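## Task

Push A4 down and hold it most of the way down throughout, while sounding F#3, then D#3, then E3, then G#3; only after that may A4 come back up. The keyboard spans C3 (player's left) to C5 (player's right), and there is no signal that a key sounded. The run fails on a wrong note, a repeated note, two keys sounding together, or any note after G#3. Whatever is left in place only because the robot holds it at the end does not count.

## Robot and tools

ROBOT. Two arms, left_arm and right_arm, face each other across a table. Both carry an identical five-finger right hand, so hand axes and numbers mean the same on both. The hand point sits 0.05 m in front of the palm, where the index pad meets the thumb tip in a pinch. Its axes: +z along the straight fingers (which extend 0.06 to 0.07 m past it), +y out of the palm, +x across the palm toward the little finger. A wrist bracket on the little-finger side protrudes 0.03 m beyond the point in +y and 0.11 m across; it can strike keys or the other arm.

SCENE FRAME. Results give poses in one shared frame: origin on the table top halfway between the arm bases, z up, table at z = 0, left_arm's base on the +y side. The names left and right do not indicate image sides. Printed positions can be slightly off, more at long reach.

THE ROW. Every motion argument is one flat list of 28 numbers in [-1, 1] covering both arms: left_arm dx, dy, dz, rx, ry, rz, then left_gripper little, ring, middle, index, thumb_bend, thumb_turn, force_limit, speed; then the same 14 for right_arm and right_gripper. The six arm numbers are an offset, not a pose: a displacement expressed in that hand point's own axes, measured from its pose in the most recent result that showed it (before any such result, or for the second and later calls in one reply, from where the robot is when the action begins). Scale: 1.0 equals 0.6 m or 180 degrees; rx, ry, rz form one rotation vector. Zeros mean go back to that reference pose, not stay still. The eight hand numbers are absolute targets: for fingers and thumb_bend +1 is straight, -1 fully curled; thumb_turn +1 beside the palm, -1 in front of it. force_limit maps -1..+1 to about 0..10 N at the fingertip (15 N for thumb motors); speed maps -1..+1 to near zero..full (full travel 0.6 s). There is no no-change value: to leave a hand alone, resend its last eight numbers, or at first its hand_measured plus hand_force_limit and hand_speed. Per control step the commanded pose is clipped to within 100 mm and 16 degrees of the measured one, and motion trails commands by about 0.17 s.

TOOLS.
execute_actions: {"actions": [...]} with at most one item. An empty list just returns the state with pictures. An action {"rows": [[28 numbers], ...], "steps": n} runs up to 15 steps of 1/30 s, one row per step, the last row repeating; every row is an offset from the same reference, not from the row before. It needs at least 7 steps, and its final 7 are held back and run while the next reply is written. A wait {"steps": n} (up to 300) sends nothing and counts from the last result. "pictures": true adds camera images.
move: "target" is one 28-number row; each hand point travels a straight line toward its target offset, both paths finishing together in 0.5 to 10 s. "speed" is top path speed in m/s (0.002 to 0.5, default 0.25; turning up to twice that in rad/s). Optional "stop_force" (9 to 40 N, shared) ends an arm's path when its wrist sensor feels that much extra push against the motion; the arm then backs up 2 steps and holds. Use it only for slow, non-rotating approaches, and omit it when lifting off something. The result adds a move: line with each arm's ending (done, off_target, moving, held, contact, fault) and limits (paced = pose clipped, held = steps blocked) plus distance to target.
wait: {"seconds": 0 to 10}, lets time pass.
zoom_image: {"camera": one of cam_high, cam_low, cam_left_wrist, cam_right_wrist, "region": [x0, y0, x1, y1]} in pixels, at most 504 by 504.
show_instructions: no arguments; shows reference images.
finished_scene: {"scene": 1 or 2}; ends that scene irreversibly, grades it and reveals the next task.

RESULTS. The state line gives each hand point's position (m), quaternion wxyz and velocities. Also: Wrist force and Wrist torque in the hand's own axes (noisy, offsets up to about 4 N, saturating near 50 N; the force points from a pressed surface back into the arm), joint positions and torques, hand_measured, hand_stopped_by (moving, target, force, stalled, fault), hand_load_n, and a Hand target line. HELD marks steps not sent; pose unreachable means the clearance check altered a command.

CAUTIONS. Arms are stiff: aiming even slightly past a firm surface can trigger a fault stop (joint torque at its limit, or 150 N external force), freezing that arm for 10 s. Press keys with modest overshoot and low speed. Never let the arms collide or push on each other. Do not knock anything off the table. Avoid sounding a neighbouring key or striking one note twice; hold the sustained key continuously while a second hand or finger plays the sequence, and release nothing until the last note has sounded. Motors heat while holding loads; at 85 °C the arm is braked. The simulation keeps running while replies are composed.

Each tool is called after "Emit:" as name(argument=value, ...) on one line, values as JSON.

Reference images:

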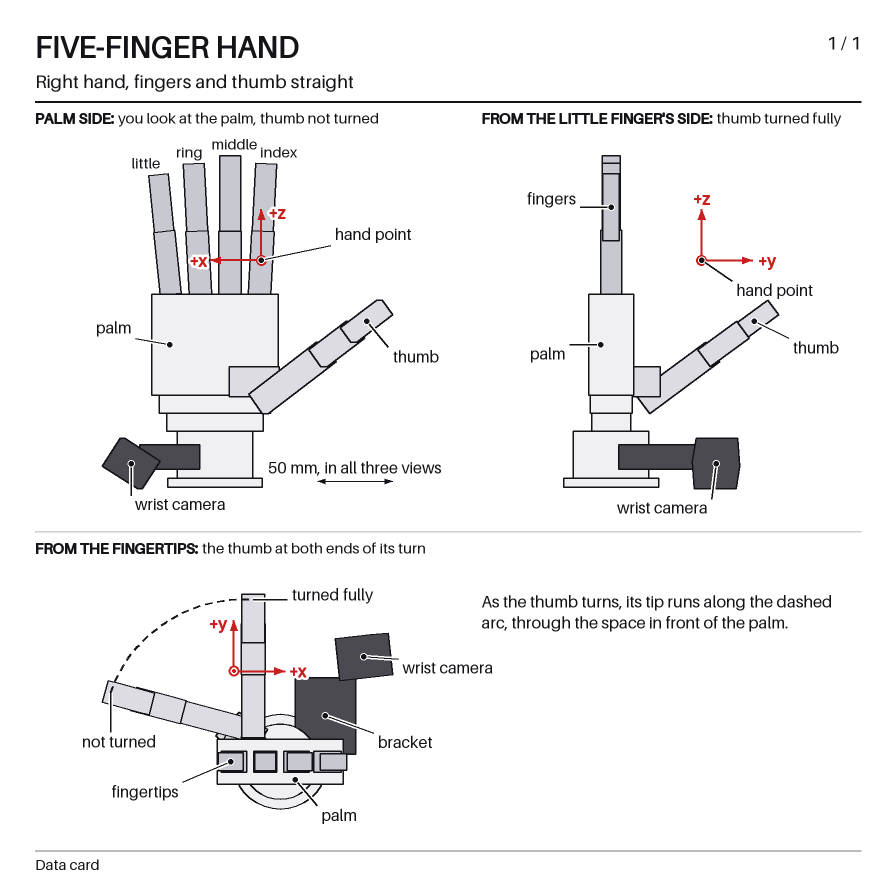

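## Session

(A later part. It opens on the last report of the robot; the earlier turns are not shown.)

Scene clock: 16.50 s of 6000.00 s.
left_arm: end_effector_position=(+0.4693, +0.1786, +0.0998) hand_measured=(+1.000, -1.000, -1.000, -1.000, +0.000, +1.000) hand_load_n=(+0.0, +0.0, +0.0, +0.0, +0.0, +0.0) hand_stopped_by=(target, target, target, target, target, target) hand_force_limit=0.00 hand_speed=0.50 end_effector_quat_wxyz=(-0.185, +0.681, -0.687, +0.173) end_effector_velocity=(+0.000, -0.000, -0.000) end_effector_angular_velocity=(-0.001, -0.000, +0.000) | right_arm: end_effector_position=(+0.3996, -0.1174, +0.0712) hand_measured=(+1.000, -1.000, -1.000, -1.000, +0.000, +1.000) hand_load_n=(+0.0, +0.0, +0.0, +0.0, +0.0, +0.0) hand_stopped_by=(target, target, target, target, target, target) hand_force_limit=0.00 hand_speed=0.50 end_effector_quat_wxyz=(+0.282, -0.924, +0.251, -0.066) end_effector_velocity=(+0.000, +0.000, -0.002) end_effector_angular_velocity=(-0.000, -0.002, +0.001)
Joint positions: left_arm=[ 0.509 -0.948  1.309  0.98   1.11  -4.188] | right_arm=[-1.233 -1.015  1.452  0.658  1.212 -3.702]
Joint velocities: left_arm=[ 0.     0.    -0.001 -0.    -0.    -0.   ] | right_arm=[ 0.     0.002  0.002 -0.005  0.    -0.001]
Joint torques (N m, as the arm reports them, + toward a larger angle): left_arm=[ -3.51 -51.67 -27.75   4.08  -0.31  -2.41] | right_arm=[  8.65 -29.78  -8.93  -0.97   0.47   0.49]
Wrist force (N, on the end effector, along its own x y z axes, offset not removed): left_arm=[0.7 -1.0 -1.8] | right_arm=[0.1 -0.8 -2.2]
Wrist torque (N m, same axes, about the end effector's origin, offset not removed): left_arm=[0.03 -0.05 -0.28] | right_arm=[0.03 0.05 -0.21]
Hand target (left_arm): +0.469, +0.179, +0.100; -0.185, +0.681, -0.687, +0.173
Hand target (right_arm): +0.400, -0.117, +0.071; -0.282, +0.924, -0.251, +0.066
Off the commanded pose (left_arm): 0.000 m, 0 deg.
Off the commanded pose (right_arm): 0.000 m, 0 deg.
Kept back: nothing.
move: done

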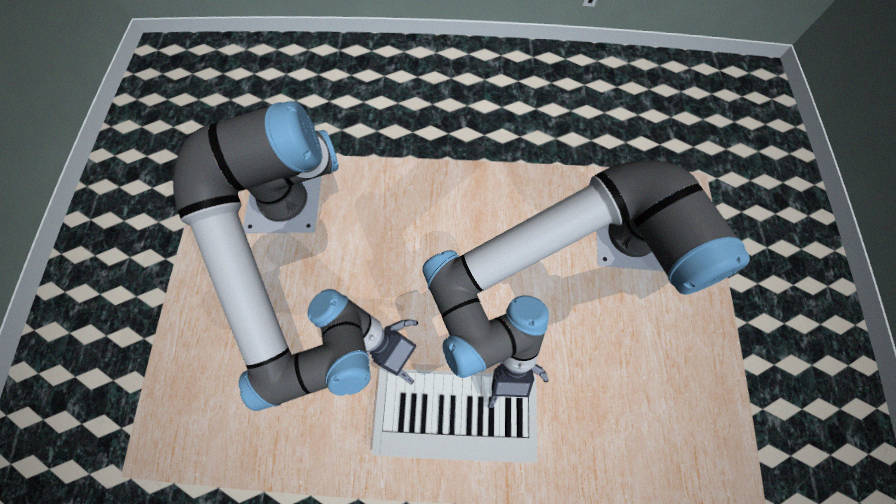

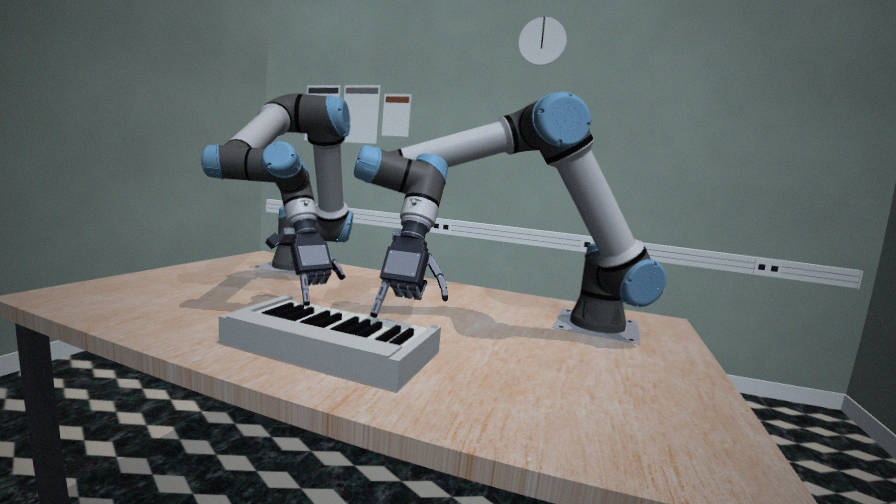

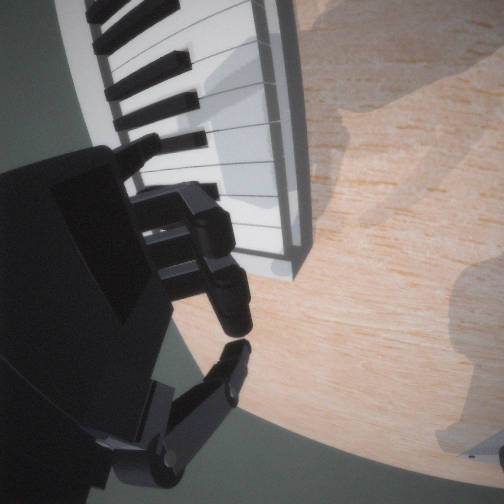

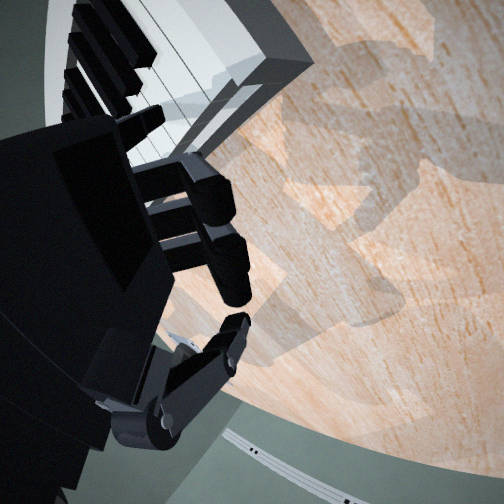

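Emit:
move(target=[0,0,0,0,0,0,1,-1,-1,-1,0,1,0,0.5,0.0018,0.007,0.0053,0,0,0,1,-1,-1,-1,0,1,0,0.5], speed=0.015)

Emit:
zoom_image(camera="cam_right_wrist", region=[50, 0, 300, 200])

Scene clock: 17.50 s of 6000.00 s.
left_arm: end_effector_position=(+0.4693, +0.1786, +0.0998) hand_measured=(+1.000, -1.000, -1.000, -1.000, +0.000, +1.000) hand_load_n=(+0.0, +0.0, +0.0, +0.0, +0.0, +0.0) hand_stopped_by=(target, target, target, target, target, target) hand_force_limit=0.00 hand_speed=0.50 end_effector_quat_wxyz=(-0.185, +0.681, -0.687, +0.173) end_effector_velocity=(+0.000, -0.000, +0.000) end_effector_angular_velocity=(-0.001, -0.001, -0.000) | right_arm: end_effector_position=(+0.3996, -0.1193, +0.0664) hand_measured=(+1.000, -1.000, -1.000, -1.000, +0.000, +1.000) hand_load_n=(+0.0, +0.0, +0.0, +0.0, +0.0, +0.0) hand_stopped_by=(target, target, target, target, target, target) hand_force_limit=0.00 hand_speed=0.50 end_effector_quat_wxyz=(+0.282, -0.924, +0.251, -0.066) end_effector_velocity=(-0.000, -0.001, -0.002) end_effector_angular_velocity=(-0.001, +0.000, +0.000)
Joint positions: left_arm=[ 0.509 -0.949  1.308  0.98   1.11  -4.188] | right_arm=[-1.237 -1.013  1.461  0.647  1.211 -3.705]
Joint velocities: left_arm=[ 0.    -0.001  0.    -0.001 -0.     0.   ] | right_arm=[-0.002  0.001  0.005 -0.005 -0.    -0.002]
Joint torques (N m, as the arm reports them, + toward a larger angle): left_arm=[  0.7  -45.65 -21.12   3.74   1.49  -2.18] | right_arm=[-12.51 -30.05  -9.76  -0.63  -2.03  -2.98]
Wrist force (N, on the end effector, along its own x y z axes, offset not removed): left_arm=[-2.5 -1.1 -0.9] | right_arm=[-1.4 -1.1 -2.2]
Wrist torque (N m, same axes, about the end effector's origin, offset not removed): left_arm=[-0.05 0.29 -0.30] | right_arm=[0.14 0.28 -0.36]
Hand target (left_arm): +0.469, +0.179, +0.100; -0.185, +0.681, -0.687, +0.173
Hand target (right_arm): +0.400, -0.119, +0.066; -0.282, +0.924, -0.251, +0.066
Off the commanded pose (left_arm): 0.000 m, 0 deg.
Off the commanded pose (right_arm): 0.000 m, 0 deg.
Kept back: nothing.
move: done

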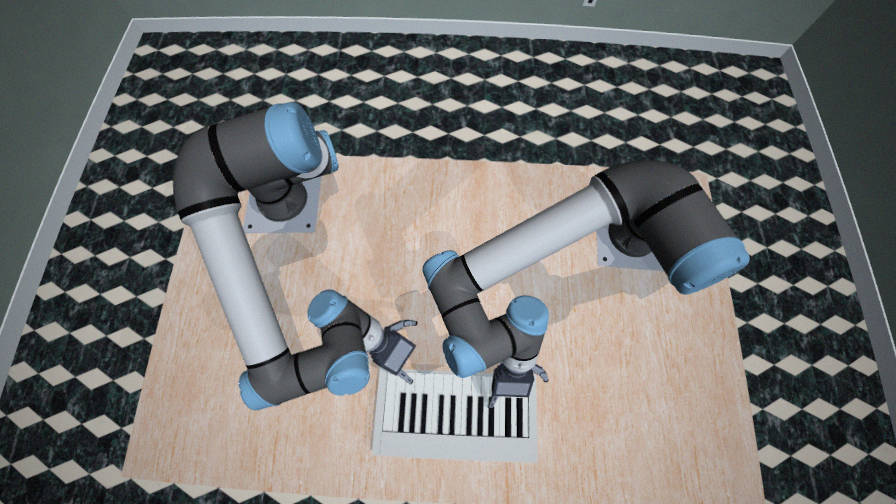

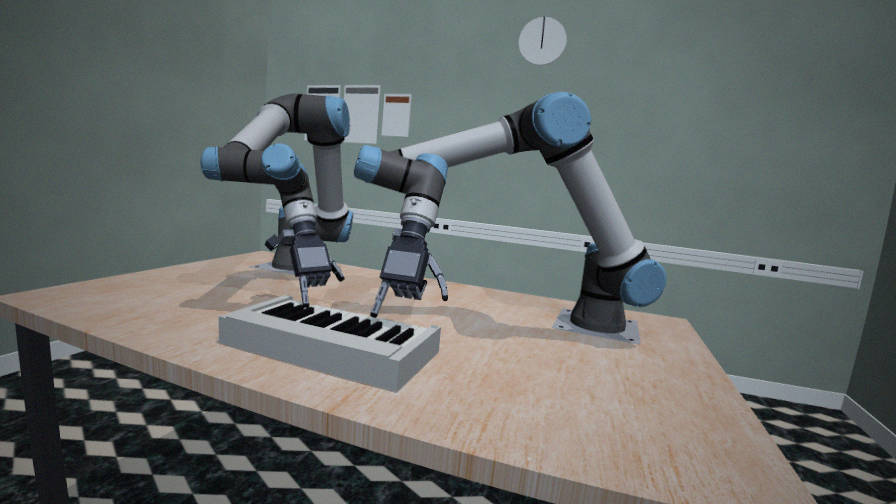

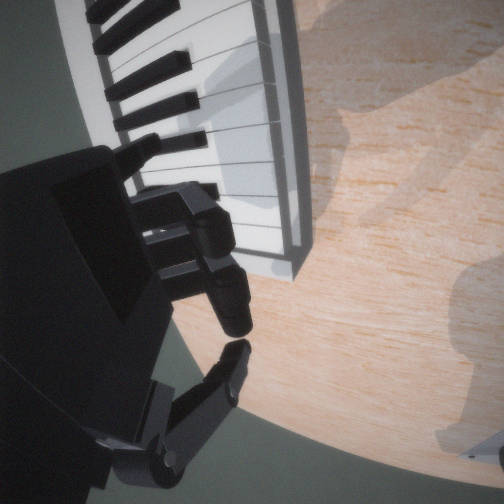

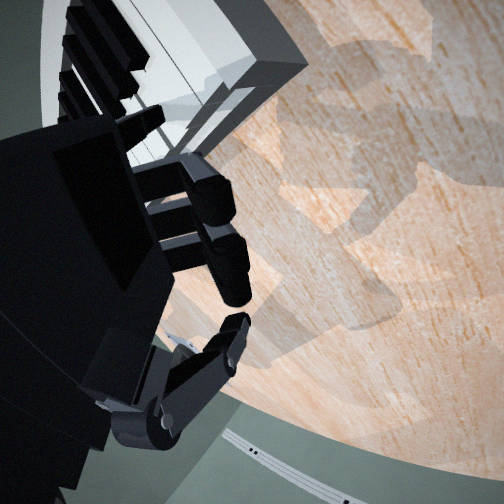

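Region (50, 0, 300, 200) of cam_right_wrist's 504x504 image, scaled by 2.016, with more detail than that image has; it fills the top 403 rows of this view, and the rest is white.

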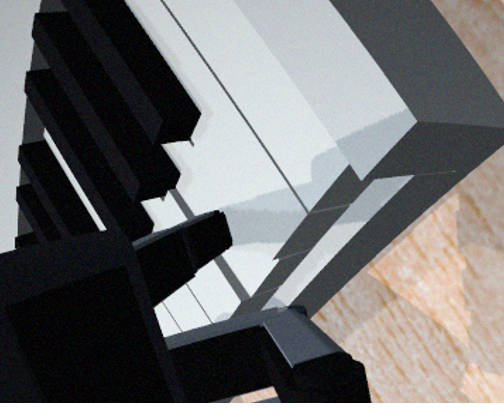

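Emit:
move(target=[0,0,0,0,0,0,1,-1,-1,-1,0,1,0,0.5,0.0001,0.0037,0.0056,0,0,0,1,-1,-1,-1,0,1,0,0.5], speed=0.008, stop_force=9)

Emit:
zoom_image(camera="cam_right_wrist", region=[50, 0, 300, 200])

Emit:
zoom_image(camera="cam_high", region=[375, 355, 455, 405])

Scene clock: 19.93 s of 6000.00 s.
left_arm: end_effector_position=(+0.4693, +0.1786, +0.0998) hand_measured=(+1.000, -1.000, -1.000, -1.000, +0.000, +1.000) hand_load_n=(+0.0, +0.0, +0.0, +0.0, +0.0, +0.0) hand_stopped_by=(target, target, target, target, target, target) hand_force_limit=0.00 hand_speed=0.50 end_effector_quat_wxyz=(-0.185, +0.681, -0.687, +0.173) end_effector_velocity=(-0.000, +0.000, -0.000) end_effector_angular_velocity=(+0.001, +0.001, -0.000) | right_arm: end_effector_position=(+0.3997, -0.1194, +0.0626) hand_measured=(+1.000, -1.000, -1.000, -1.000, +0.000, +1.000) hand_load_n=(+0.0, +0.0, +0.0, +0.0, +0.0, +0.0) hand_stopped_by=(target, target, target, target, target, target) hand_force_limit=0.00 hand_speed=0.50 end_effector_quat_wxyz=(+0.282, -0.924, +0.251, -0.066) end_effector_velocity=(-0.000, -0.000, -0.002) end_effector_angular_velocity=(-0.001, -0.000, +0.000)
Joint positions: left_arm=[ 0.509 -0.948  1.309  0.98   1.11  -4.188] | right_arm=[-1.237 -1.009  1.466  0.639  1.211 -3.705]
Joint velocities: left_arm=[-0.001  0.001  0.001  0.     0.    -0.   ] | right_arm=[ 0.001  0.002  0.003 -0.004  0.001 -0.   ]
Joint torques (N m, as the arm reports them, + toward a larger angle): left_arm=[ -0.27 -35.28 -15.98   2.53   1.42  -2.16] | right_arm=[ 10.79 -30.55 -10.21  -0.72   1.04   2.68]
Wrist force (N, on the end effector, along its own x y z axes, offset not removed): left_arm=[0.2 0.7 0.9] | right_arm=[-2.1 -1.2 -2.5]
Wrist torque (N m, same axes, about the end effector's origin, offset not removed): left_arm=[-0.01 -0.16 -0.19] | right_arm=[0.07 0.28 -0.40]
Hand target (left_arm): +0.469, +0.179, +0.100; -0.185, +0.681, -0.687, +0.173
Hand target (right_arm): +0.400, -0.119, +0.062; -0.282, +0.924, -0.251, +0.066
Off the commanded pose (left_arm): 0.000 m, 0 deg.
Off the commanded pose (right_arm): 0.000 m, 0 deg.
Kept back: nothing.
move: done

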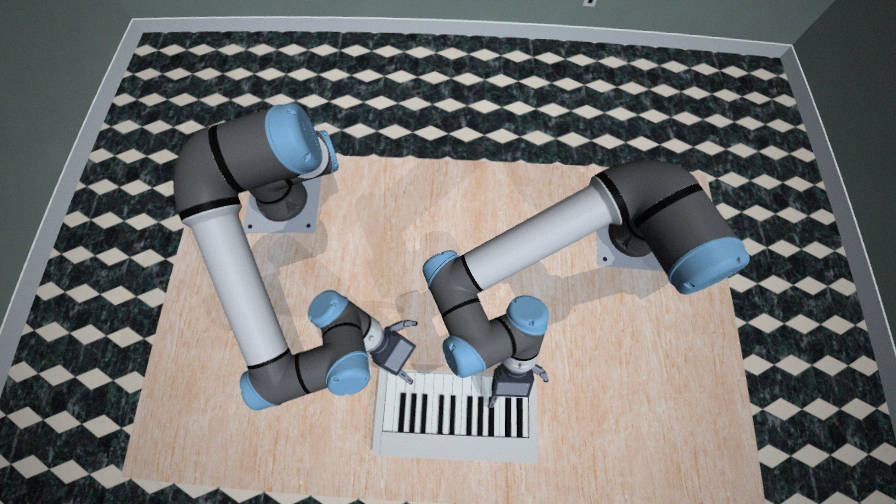

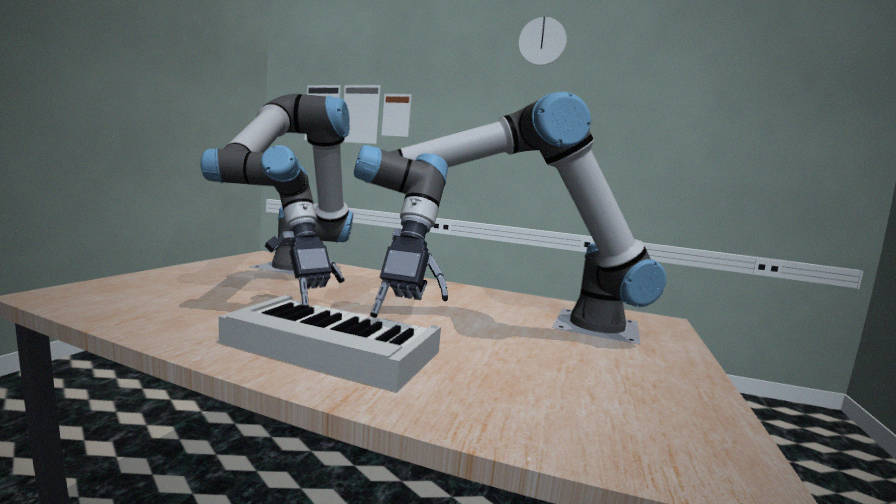

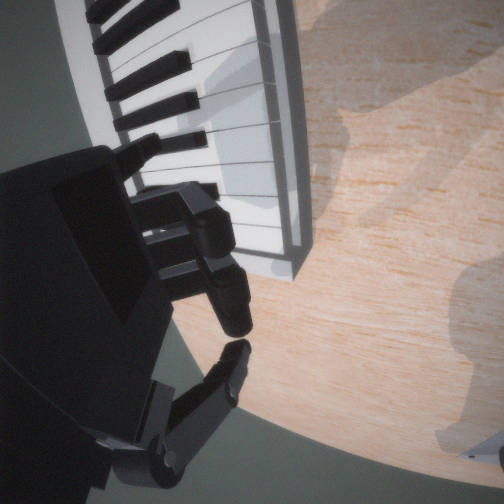

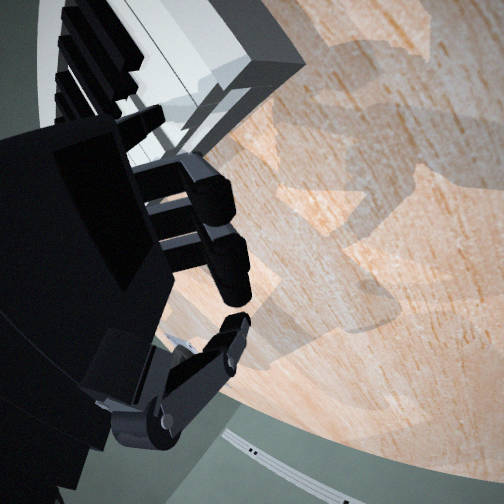

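Region (50, 0, 300, 200) of cam_right_wrist's 504x504 image, scaled by 2.016, with more detail than that image has; it fills the top 403 rows of this view, and the rest is white.

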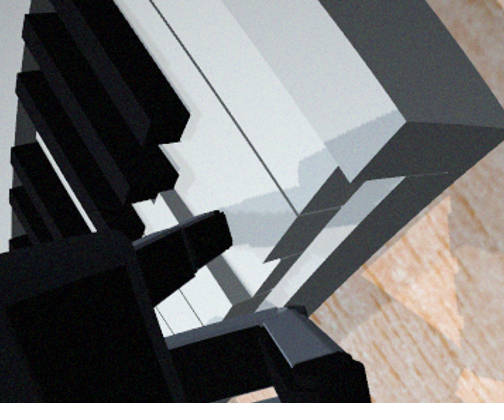

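Region (375, 355, 455, 405) of cam_high's 896x504 image, scaled by 6.300, with more detail than that image has; it fills the top 315 rows of this view, and the rest is white.

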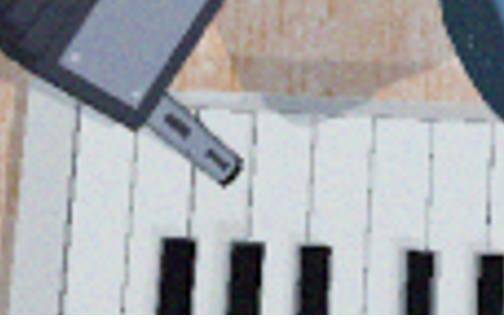

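Continue down slowly with a force stop.

Emit:
move(target=[0,0,0,0,0,0,1,-1,-1,-1,0,1,0,0.5,0.0002,0.0055,0.0083,0,0,0,1,-1,-1,-1,0,1,0,0.5], speed=0.003, stop_force=9)

Emit:
zoom_image(camera="cam_right_wrist", region=[50, 0, 300, 200])

Scene clock: 21.37 s of 6000.00 s.
left_arm: end_effector_position=(+0.4693, +0.1786, +0.0998) hand_measured=(+1.000, -1.000, -1.000, -1.000, +0.000, +1.000) hand_load_n=(+0.0, +0.0, +0.0, +0.0, +0.0, +0.0) hand_stopped_by=(target, target, target, target, target, target) hand_force_limit=0.00 hand_speed=0.50 end_effector_quat_wxyz=(-0.185, +0.681, -0.687, +0.173) end_effector_velocity=(-0.000, -0.000, +0.000) end_effector_angular_velocity=(-0.001, -0.000, -0.000) | right_arm: end_effector_position=(+0.3996, -0.1193, +0.0599) hand_measured=(+1.000, -1.000, -1.000, -1.000, +0.000, +1.000) hand_load_n=(+0.5, +0.0, +0.0, +0.0, +0.0, +0.0) hand_stopped_by=(target, target, target, target, target, target) hand_force_limit=0.00 hand_speed=0.50 end_effector_quat_wxyz=(+0.282, -0.924, +0.251, -0.066) end_effector_velocity=(-0.000, +0.000, +0.001) end_effector_angular_velocity=(+0.001, +0.001, +0.001)
Joint positions: left_arm=[ 0.509 -0.948  1.309  0.98   1.11  -4.188] | right_arm=[-1.237 -1.006  1.469  0.633  1.211 -3.705]
Joint velocities: left_arm=[-0. -0. -0. -0. -0. -0.] | right_arm=[ 0.    -0.001 -0.002  0.003 -0.001  0.   ]
Joint torques (N m, as the arm reports them, + toward a larger angle): left_arm=[ -0.1  -38.24 -20.41   2.67   1.58  -2.2 ] | right_arm=[  2.08 -34.89 -21.69   3.06   0.47   0.84]
Wrist force (N, on the end effector, along its own x y z axes, offset not removed): left_arm=[-1.4 -0.2 -2.9] | right_arm=[-2.0 -5.4 -15.5]
Wrist torque (N m, same axes, about the end effector's origin, offset not removed): left_arm=[0.12 0.33 -0.19] | right_arm=[0.99 1.10 -0.58]
Hand target (left_arm): +0.469, +0.179, +0.100; -0.185, +0.681, -0.687, +0.173
Hand target (right_arm): +0.400, -0.119, +0.060; -0.282, +0.924, -0.251, +0.066
Off the commanded pose (left_arm): 0.000 m, 0 deg.
Off the commanded pose (right_arm): 0.003 m, 0 deg.
Kept back: nothing.
move: contact (right_arm)

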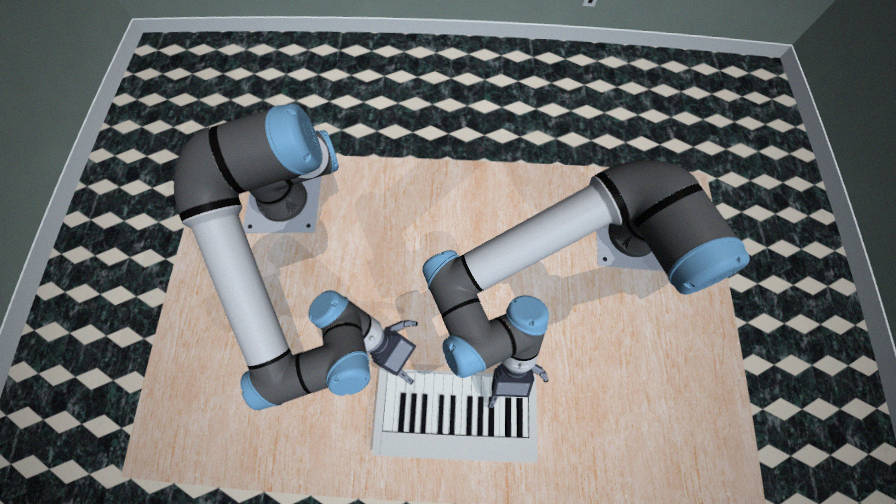

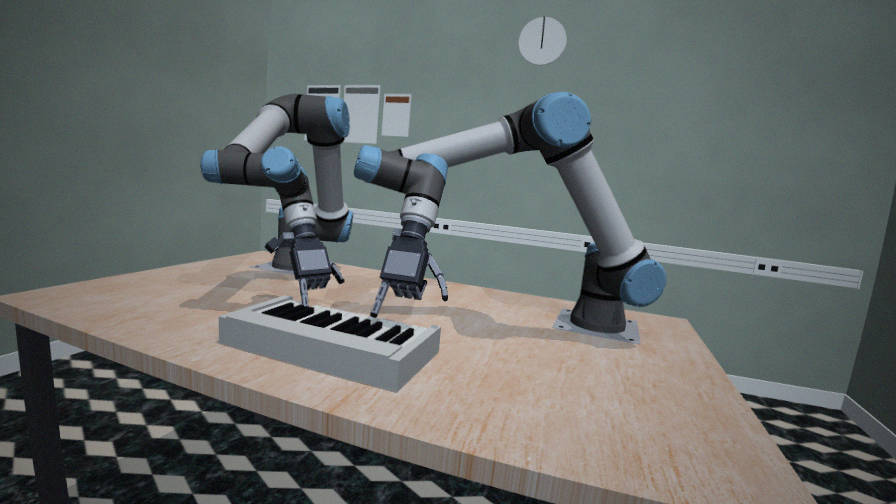

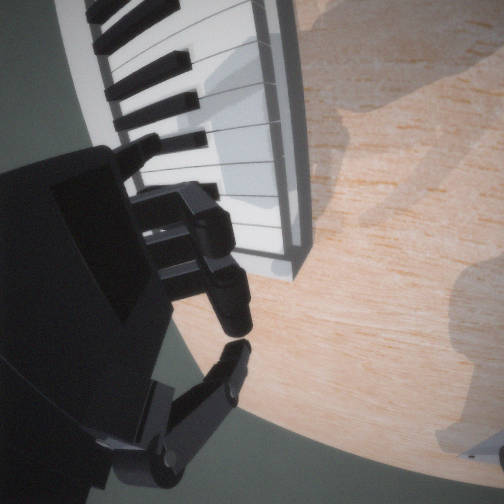

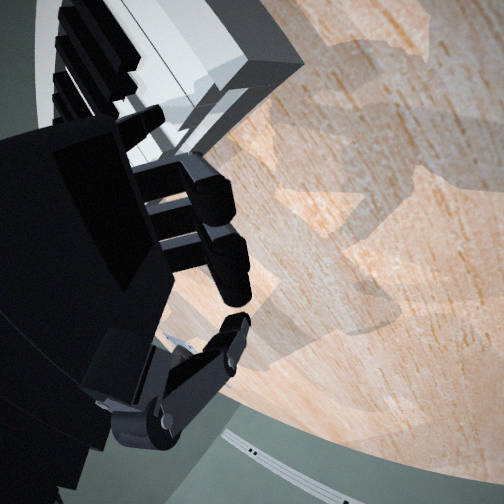

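Region (50, 0, 300, 200) of cam_right_wrist's 504x504 image, scaled by 2.016, with more detail than that image has; it fills the top 403 rows of this view, and the rest is white.

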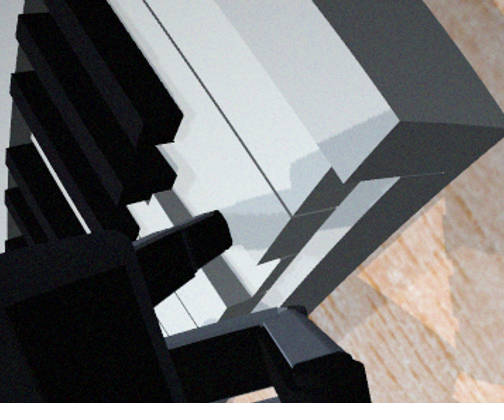

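Emit:
move(target=[0.0003,0.0074,0.0131,0,0,0,1,-1,-1,-1,0,1,0,0.5,0,-0.0004,-0.0006,0,0,0,1,-1,-1,-1,0,1,0,0.5], speed=0.03)

Emit:
zoom_image(camera="cam_left_wrist", region=[60, 40, 310, 240])

Emit:
zoom_image(camera="cam_high", region=[455, 375, 545, 435])

Scene clock: 22.40 s of 6000.00 s.
left_arm: end_effector_position=(+0.4693, +0.1786, +0.0910) hand_measured=(+1.000, -1.000, -1.000, -1.000, +0.000, +1.000) hand_load_n=(+0.0, +0.0, +0.0, +0.0, +0.0, +0.0) hand_stopped_by=(target, target, target, target, target, target) hand_force_limit=0.00 hand_speed=0.50 end_effector_quat_wxyz=(-0.185, +0.681, -0.687, +0.173) end_effector_velocity=(-0.000, -0.000, -0.002) end_effector_angular_velocity=(-0.000, -0.000, -0.001) | right_arm: end_effector_position=(+0.3996, -0.1193, +0.0603) hand_measured=(+1.000, -1.000, -1.000, -1.000, +0.000, +1.000) hand_load_n=(+0.0, +0.0, +0.0, +0.0, +0.0, +0.0) hand_stopped_by=(target, target, target, target, target, target) hand_force_limit=0.00 hand_speed=0.50 end_effector_quat_wxyz=(+0.282, -0.924, +0.251, -0.066) end_effector_velocity=(+0.000, +0.000, +0.000) end_effector_angular_velocity=(+0.000, -0.001, +0.001)
Joint positions: left_arm=[ 0.509 -0.941  1.32   0.961  1.11  -4.188] | right_arm=[-1.237 -1.007  1.468  0.634  1.211 -3.705]
Joint velocities: left_arm=[-0.     0.001  0.002 -0.004 -0.     0.   ] | right_arm=[ 0.  0. -0. -0.  0. -0.]
Joint torques (N m, as the arm reports them, + toward a larger angle): left_arm=[ -3.35 -30.15  -7.3   -0.64   1.25  -2.34] | right_arm=[  0.53 -38.9  -22.69   3.37   0.16   0.27]
Wrist force (N, on the end effector, along its own x y z axes, offset not removed): left_arm=[-0.6 -1.1 -2.3] | right_arm=[-2.3 -3.0 -9.0]
Wrist torque (N m, same axes, about the end effector's origin, offset not removed): left_arm=[0.04 0.12 -0.21] | right_arm=[0.60 0.77 -0.51]
Hand target (left_arm): +0.469, +0.179, +0.091; -0.185, +0.681, -0.687, +0.173
Hand target (right_arm): +0.400, -0.119, +0.060; -0.282, +0.924, -0.251, +0.066
Off the commanded pose (left_arm): 0.000 m, 0 deg.
Off the commanded pose (right_arm): 0.000 m, 0 deg.
Kept back: nothing.
move: done

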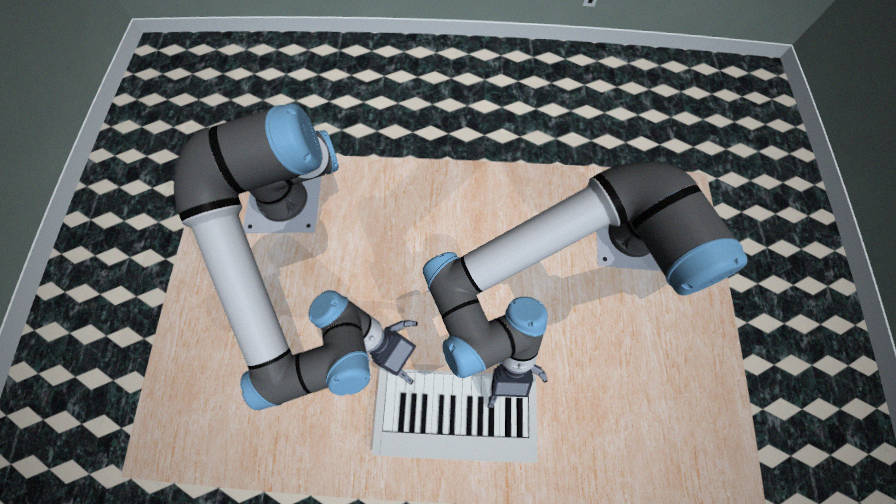

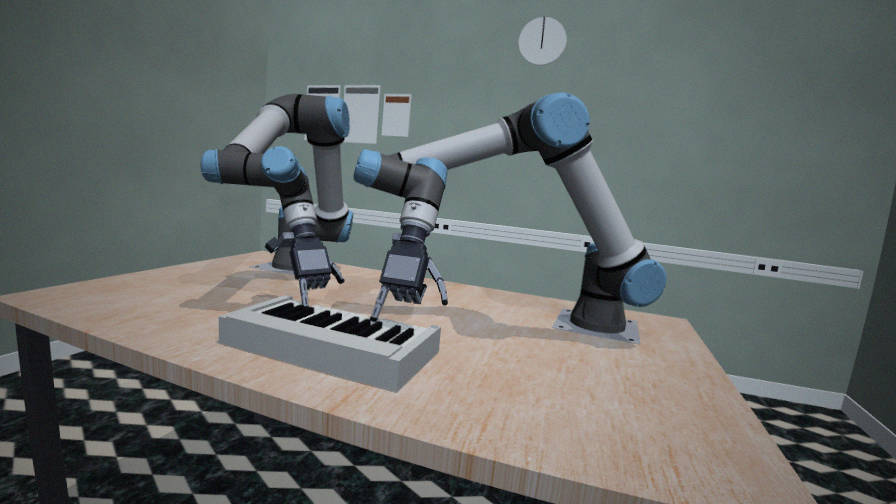

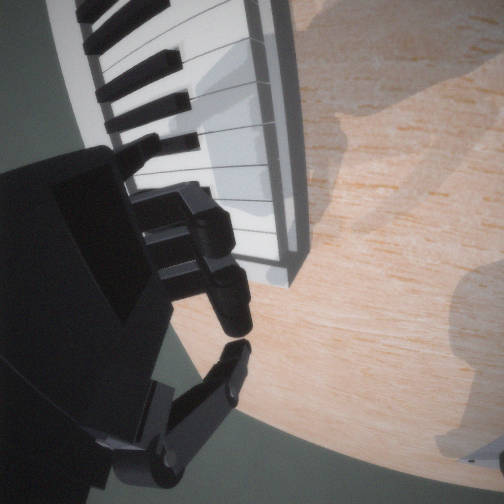

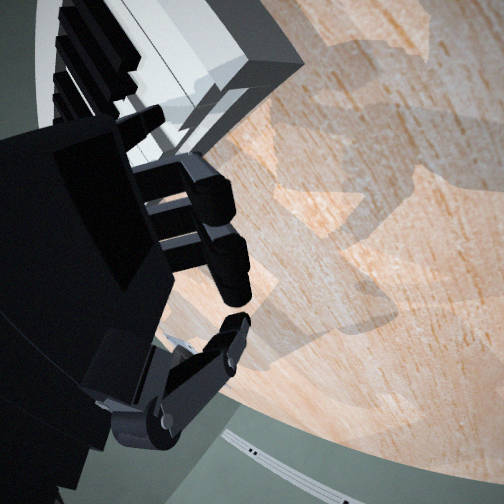

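Region (60, 40, 310, 240) of cam_left_wrist's 504x504 image, scaled by 2.016, with more detail than that image has; it fills the top 403 rows of this view, and the rest is white.

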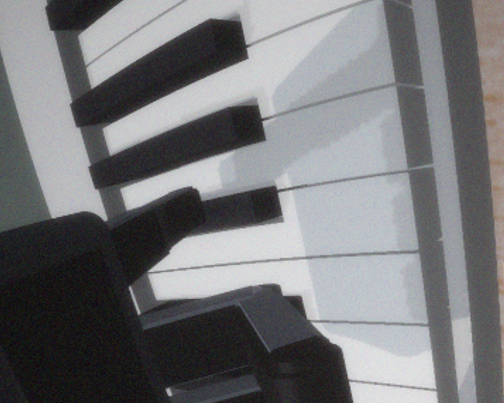

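Region (455, 375, 545, 435) of cam_high's 896x504 image, scaled by 5.600, with more detail than that image has.

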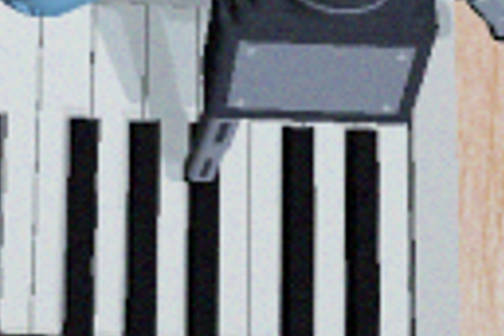

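Emit:
move(target=[-0.006,0.0025,0.0044,0,0,0,1,-1,-1,-1,0,1,0,0.5,0,-0.0002,-0.0003,0,0,0,1,-1,-1,-1,0,1,0,0.5], speed=0.02)

Emit:
zoom_image(camera="cam_left_wrist", region=[60, 40, 310, 240])

Emit:
zoom_image(camera="cam_high", region=[455, 375, 545, 435])

Scene clock: 23.40 s of 6000.00 s.
left_arm: end_effector_position=(+0.4693, +0.1821, +0.0882) hand_measured=(+1.000, -1.000, -1.000, -1.000, +0.000, +1.000) hand_load_n=(+0.0, +0.0, +0.0, +0.0, +0.0, +0.0) hand_stopped_by=(target, target, target, target, target, target) hand_force_limit=0.00 hand_speed=0.50 end_effector_quat_wxyz=(-0.185, +0.681, -0.687, +0.173) end_effector_velocity=(-0.001, +0.001, -0.001) end_effector_angular_velocity=(+0.001, +0.000, -0.001) | right_arm: end_effector_position=(+0.3996, -0.1193, +0.0605) hand_measured=(+1.000, -1.000, -1.000, -1.000, +0.000, +1.000) hand_load_n=(+0.0, +0.0, +0.0, +0.0, +0.0, +0.0) hand_stopped_by=(target, target, target, target, target, target) hand_force_limit=0.00 hand_speed=0.50 end_effector_quat_wxyz=(+0.282, -0.924, +0.251, -0.066) end_effector_velocity=(+0.001, -0.000, +0.000) end_effector_angular_velocity=(-0.000, -0.000, -0.002)
Joint positions: left_arm=[ 0.512 -0.944  1.333  0.95   1.111 -4.185] | right_arm=[-1.237 -1.007  1.468  0.634  1.211 -3.705]
Joint velocities: left_arm=[ 0.    -0.002  0.007 -0.005  0.     0.002] | right_arm=[-0.001 -0.    -0.001  0.     0.001  0.001]
Joint torques (N m, as the arm reports them, + toward a larger angle): left_arm=[ 10.16 -51.72  -6.58  -0.51   2.12   2.6 ] | right_arm=[ -1.16 -39.88 -23.18   3.48  -0.31  -0.31]
Wrist force (N, on the end effector, along its own x y z axes, offset not removed): left_arm=[-0.9 -1.8 0.2] | right_arm=[-0.8 -1.4 -7.3]
Wrist torque (N m, same axes, about the end effector's origin, offset not removed): left_arm=[-0.14 0.17 -0.18] | right_arm=[0.50 0.53 -0.39]
Hand target (left_arm): +0.469, +0.182, +0.088; -0.185, +0.681, -0.687, +0.173
Hand target (right_arm): +0.400, -0.119, +0.061; -0.282, +0.924, -0.251, +0.066
Off the commanded pose (left_arm): 0.000 m, 0 deg.
Off the commanded pose (right_arm): 0.000 m, 0 deg.
Kept back: nothing.
move: done

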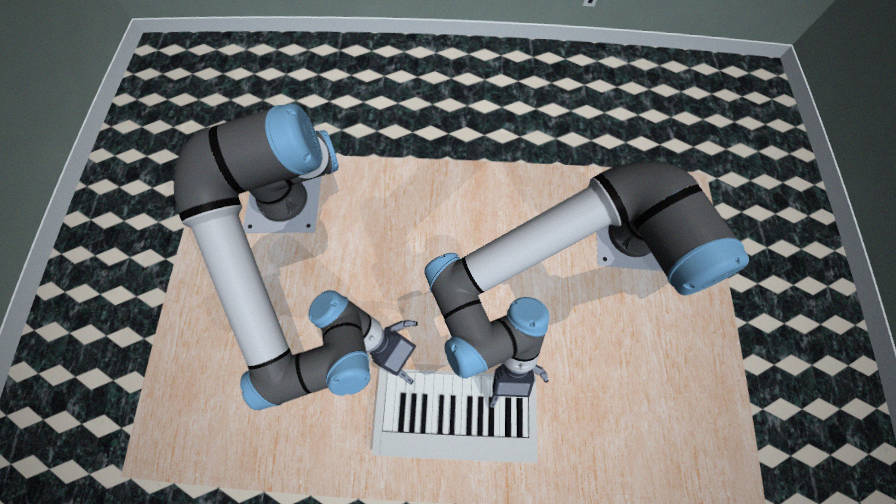

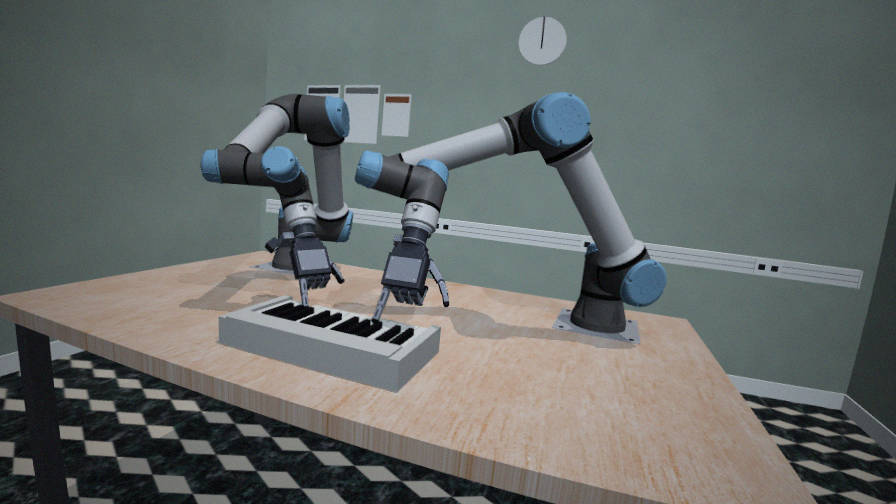

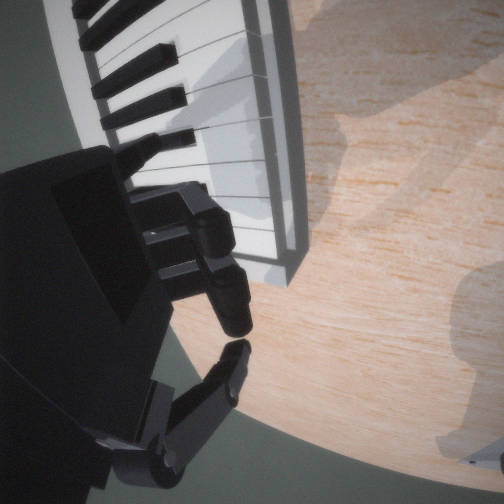

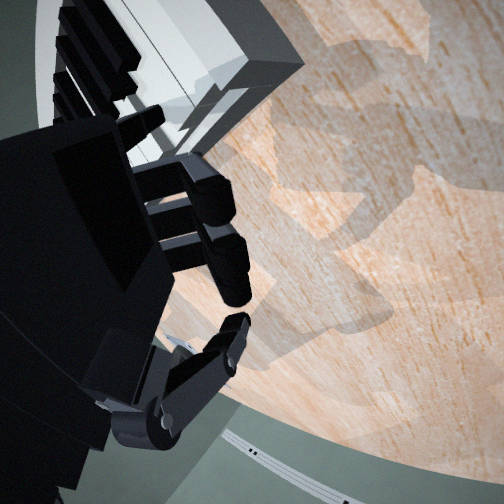

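Region (60, 40, 310, 240) of cam_left_wrist's 504x504 image, scaled by 2.016, with more detail than that image has; it fills the top 403 rows of this view, and the rest is white.

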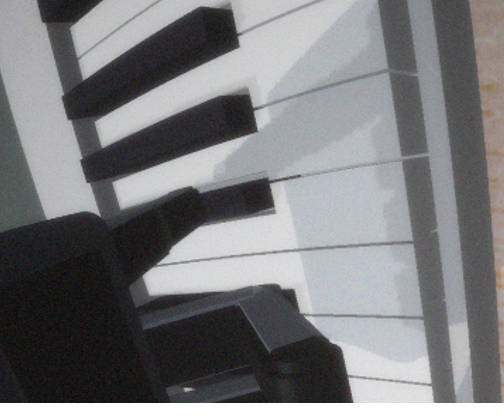

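Region (455, 375, 545, 435) of cam_high's 896x504 image, scaled by 5.600, with more detail than that image has.

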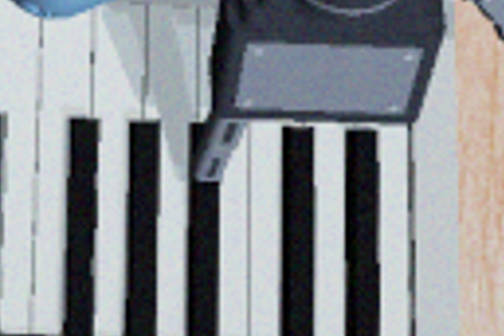

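Emit:
move(target=[0.0004,0.0114,0.0203,0,0,0,1,-1,-1,-1,0,1,0,0.5,0,0,0,0,0,0,1,-1,-1,-1,0,1,0,0.5], speed=0.004, stop_force=9)

Emit:
zoom_image(camera="cam_left_wrist", region=[60, 40, 310, 240])

Scene clock: 25.90 s of 6000.00 s.
left_arm: end_effector_position=(+0.4693, +0.1822, +0.0803) hand_measured=(+1.000, -1.000, -1.000, -1.000, +0.000, +1.000) hand_load_n=(+0.5, +0.0, +0.0, +0.0, +0.0, +0.0) hand_stopped_by=(target, target, target, target, target, target) hand_force_limit=0.00 hand_speed=0.50 end_effector_quat_wxyz=(-0.185, +0.681, -0.687, +0.173) end_effector_velocity=(-0.001, +0.001, +0.001) end_effector_angular_velocity=(+0.003, +0.001, -0.001) | right_arm: end_effector_position=(+0.3996, -0.1193, +0.0605) hand_measured=(+1.000, -1.000, -1.000, -1.000, +0.000, +1.000) hand_load_n=(+0.0, +0.0, +0.0, +0.0, +0.0, +0.0) hand_stopped_by=(target, target, target, target, target, target) hand_force_limit=0.00 hand_speed=0.50 end_effector_quat_wxyz=(+0.282, -0.924, +0.251, -0.066) end_effector_velocity=(-0.001, +0.000, -0.000) end_effector_angular_velocity=(-0.001, -0.001, +0.003)
Joint positions: left_arm=[ 0.512 -0.937  1.343  0.933  1.111 -4.185] | right_arm=[-1.237 -1.007  1.468  0.634  1.211 -3.705]
Joint velocities: left_arm=[-0.    -0.001  0.001  0.003 -0.     0.   ] | right_arm=[ 0.002 -0.     0.001 -0.001  0.    -0.001]
Joint torques (N m, as the arm reports them, + toward a larger angle): left_arm=[ -4.48 -43.06 -20.12   3.37   0.99  -1.01] | right_arm=[ -1.29 -37.22 -18.44   2.14  -0.36  -0.56]
Wrist force (N, on the end effector, along its own x y z axes, offset not removed): left_arm=[-0.5 -3.5 -16.7] | right_arm=[-0.4 -1.8 -5.9]
Wrist torque (N m, same axes, about the end effector's origin, offset not removed): left_arm=[1.25 0.92 -0.50] | right_arm=[0.50 0.46 -0.29]
Hand target (left_arm): +0.469, +0.182, +0.081; -0.185, +0.681, -0.687, +0.173
Hand target (right_arm): +0.400, -0.119, +0.061; -0.282, +0.924, -0.251, +0.066
Off the commanded pose (left_arm): 0.006 m, 0 deg.
Off the commanded pose (right_arm): 0.000 m, 0 deg.
Kept back: nothing.
move: contact (left_arm)

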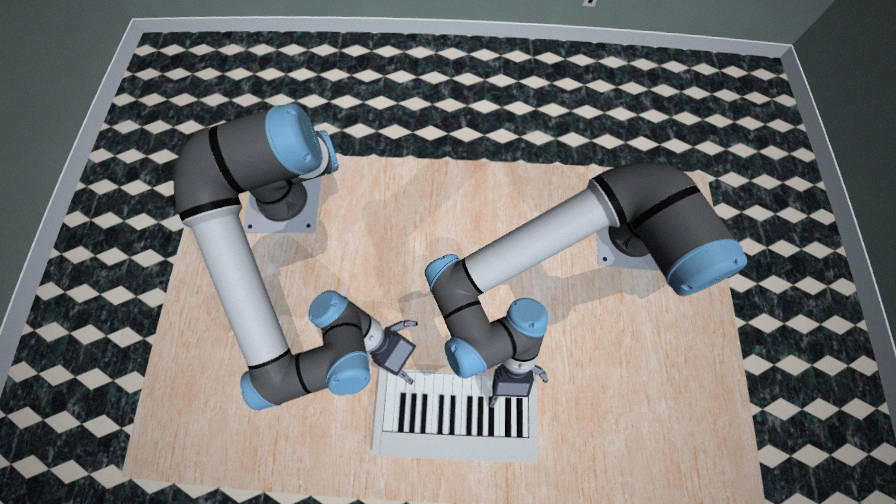

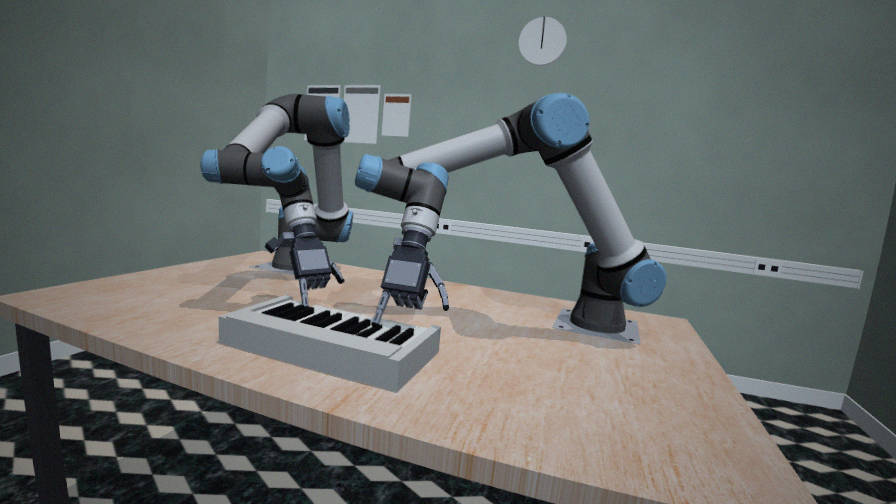

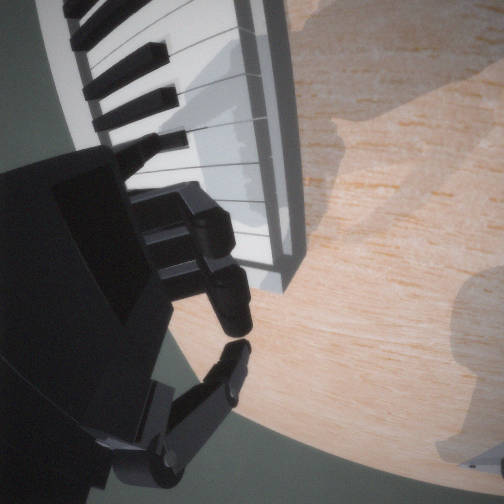

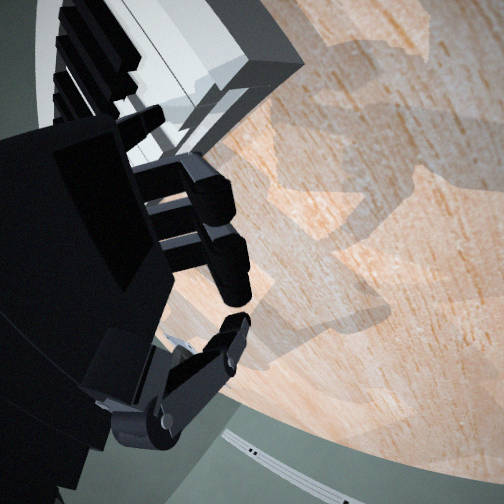

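Region (60, 40, 310, 240) of cam_left_wrist's 504x504 image, scaled by 2.016, with more detail than that image has; it fills the top 403 rows of this view, and the rest is white.

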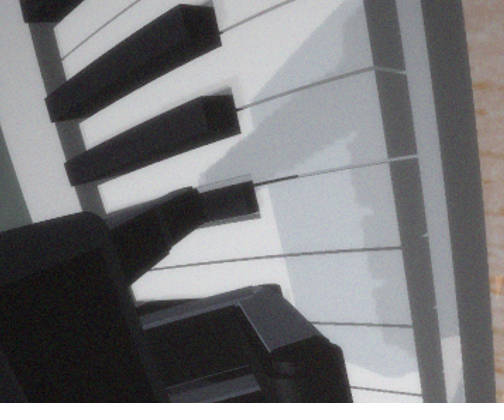

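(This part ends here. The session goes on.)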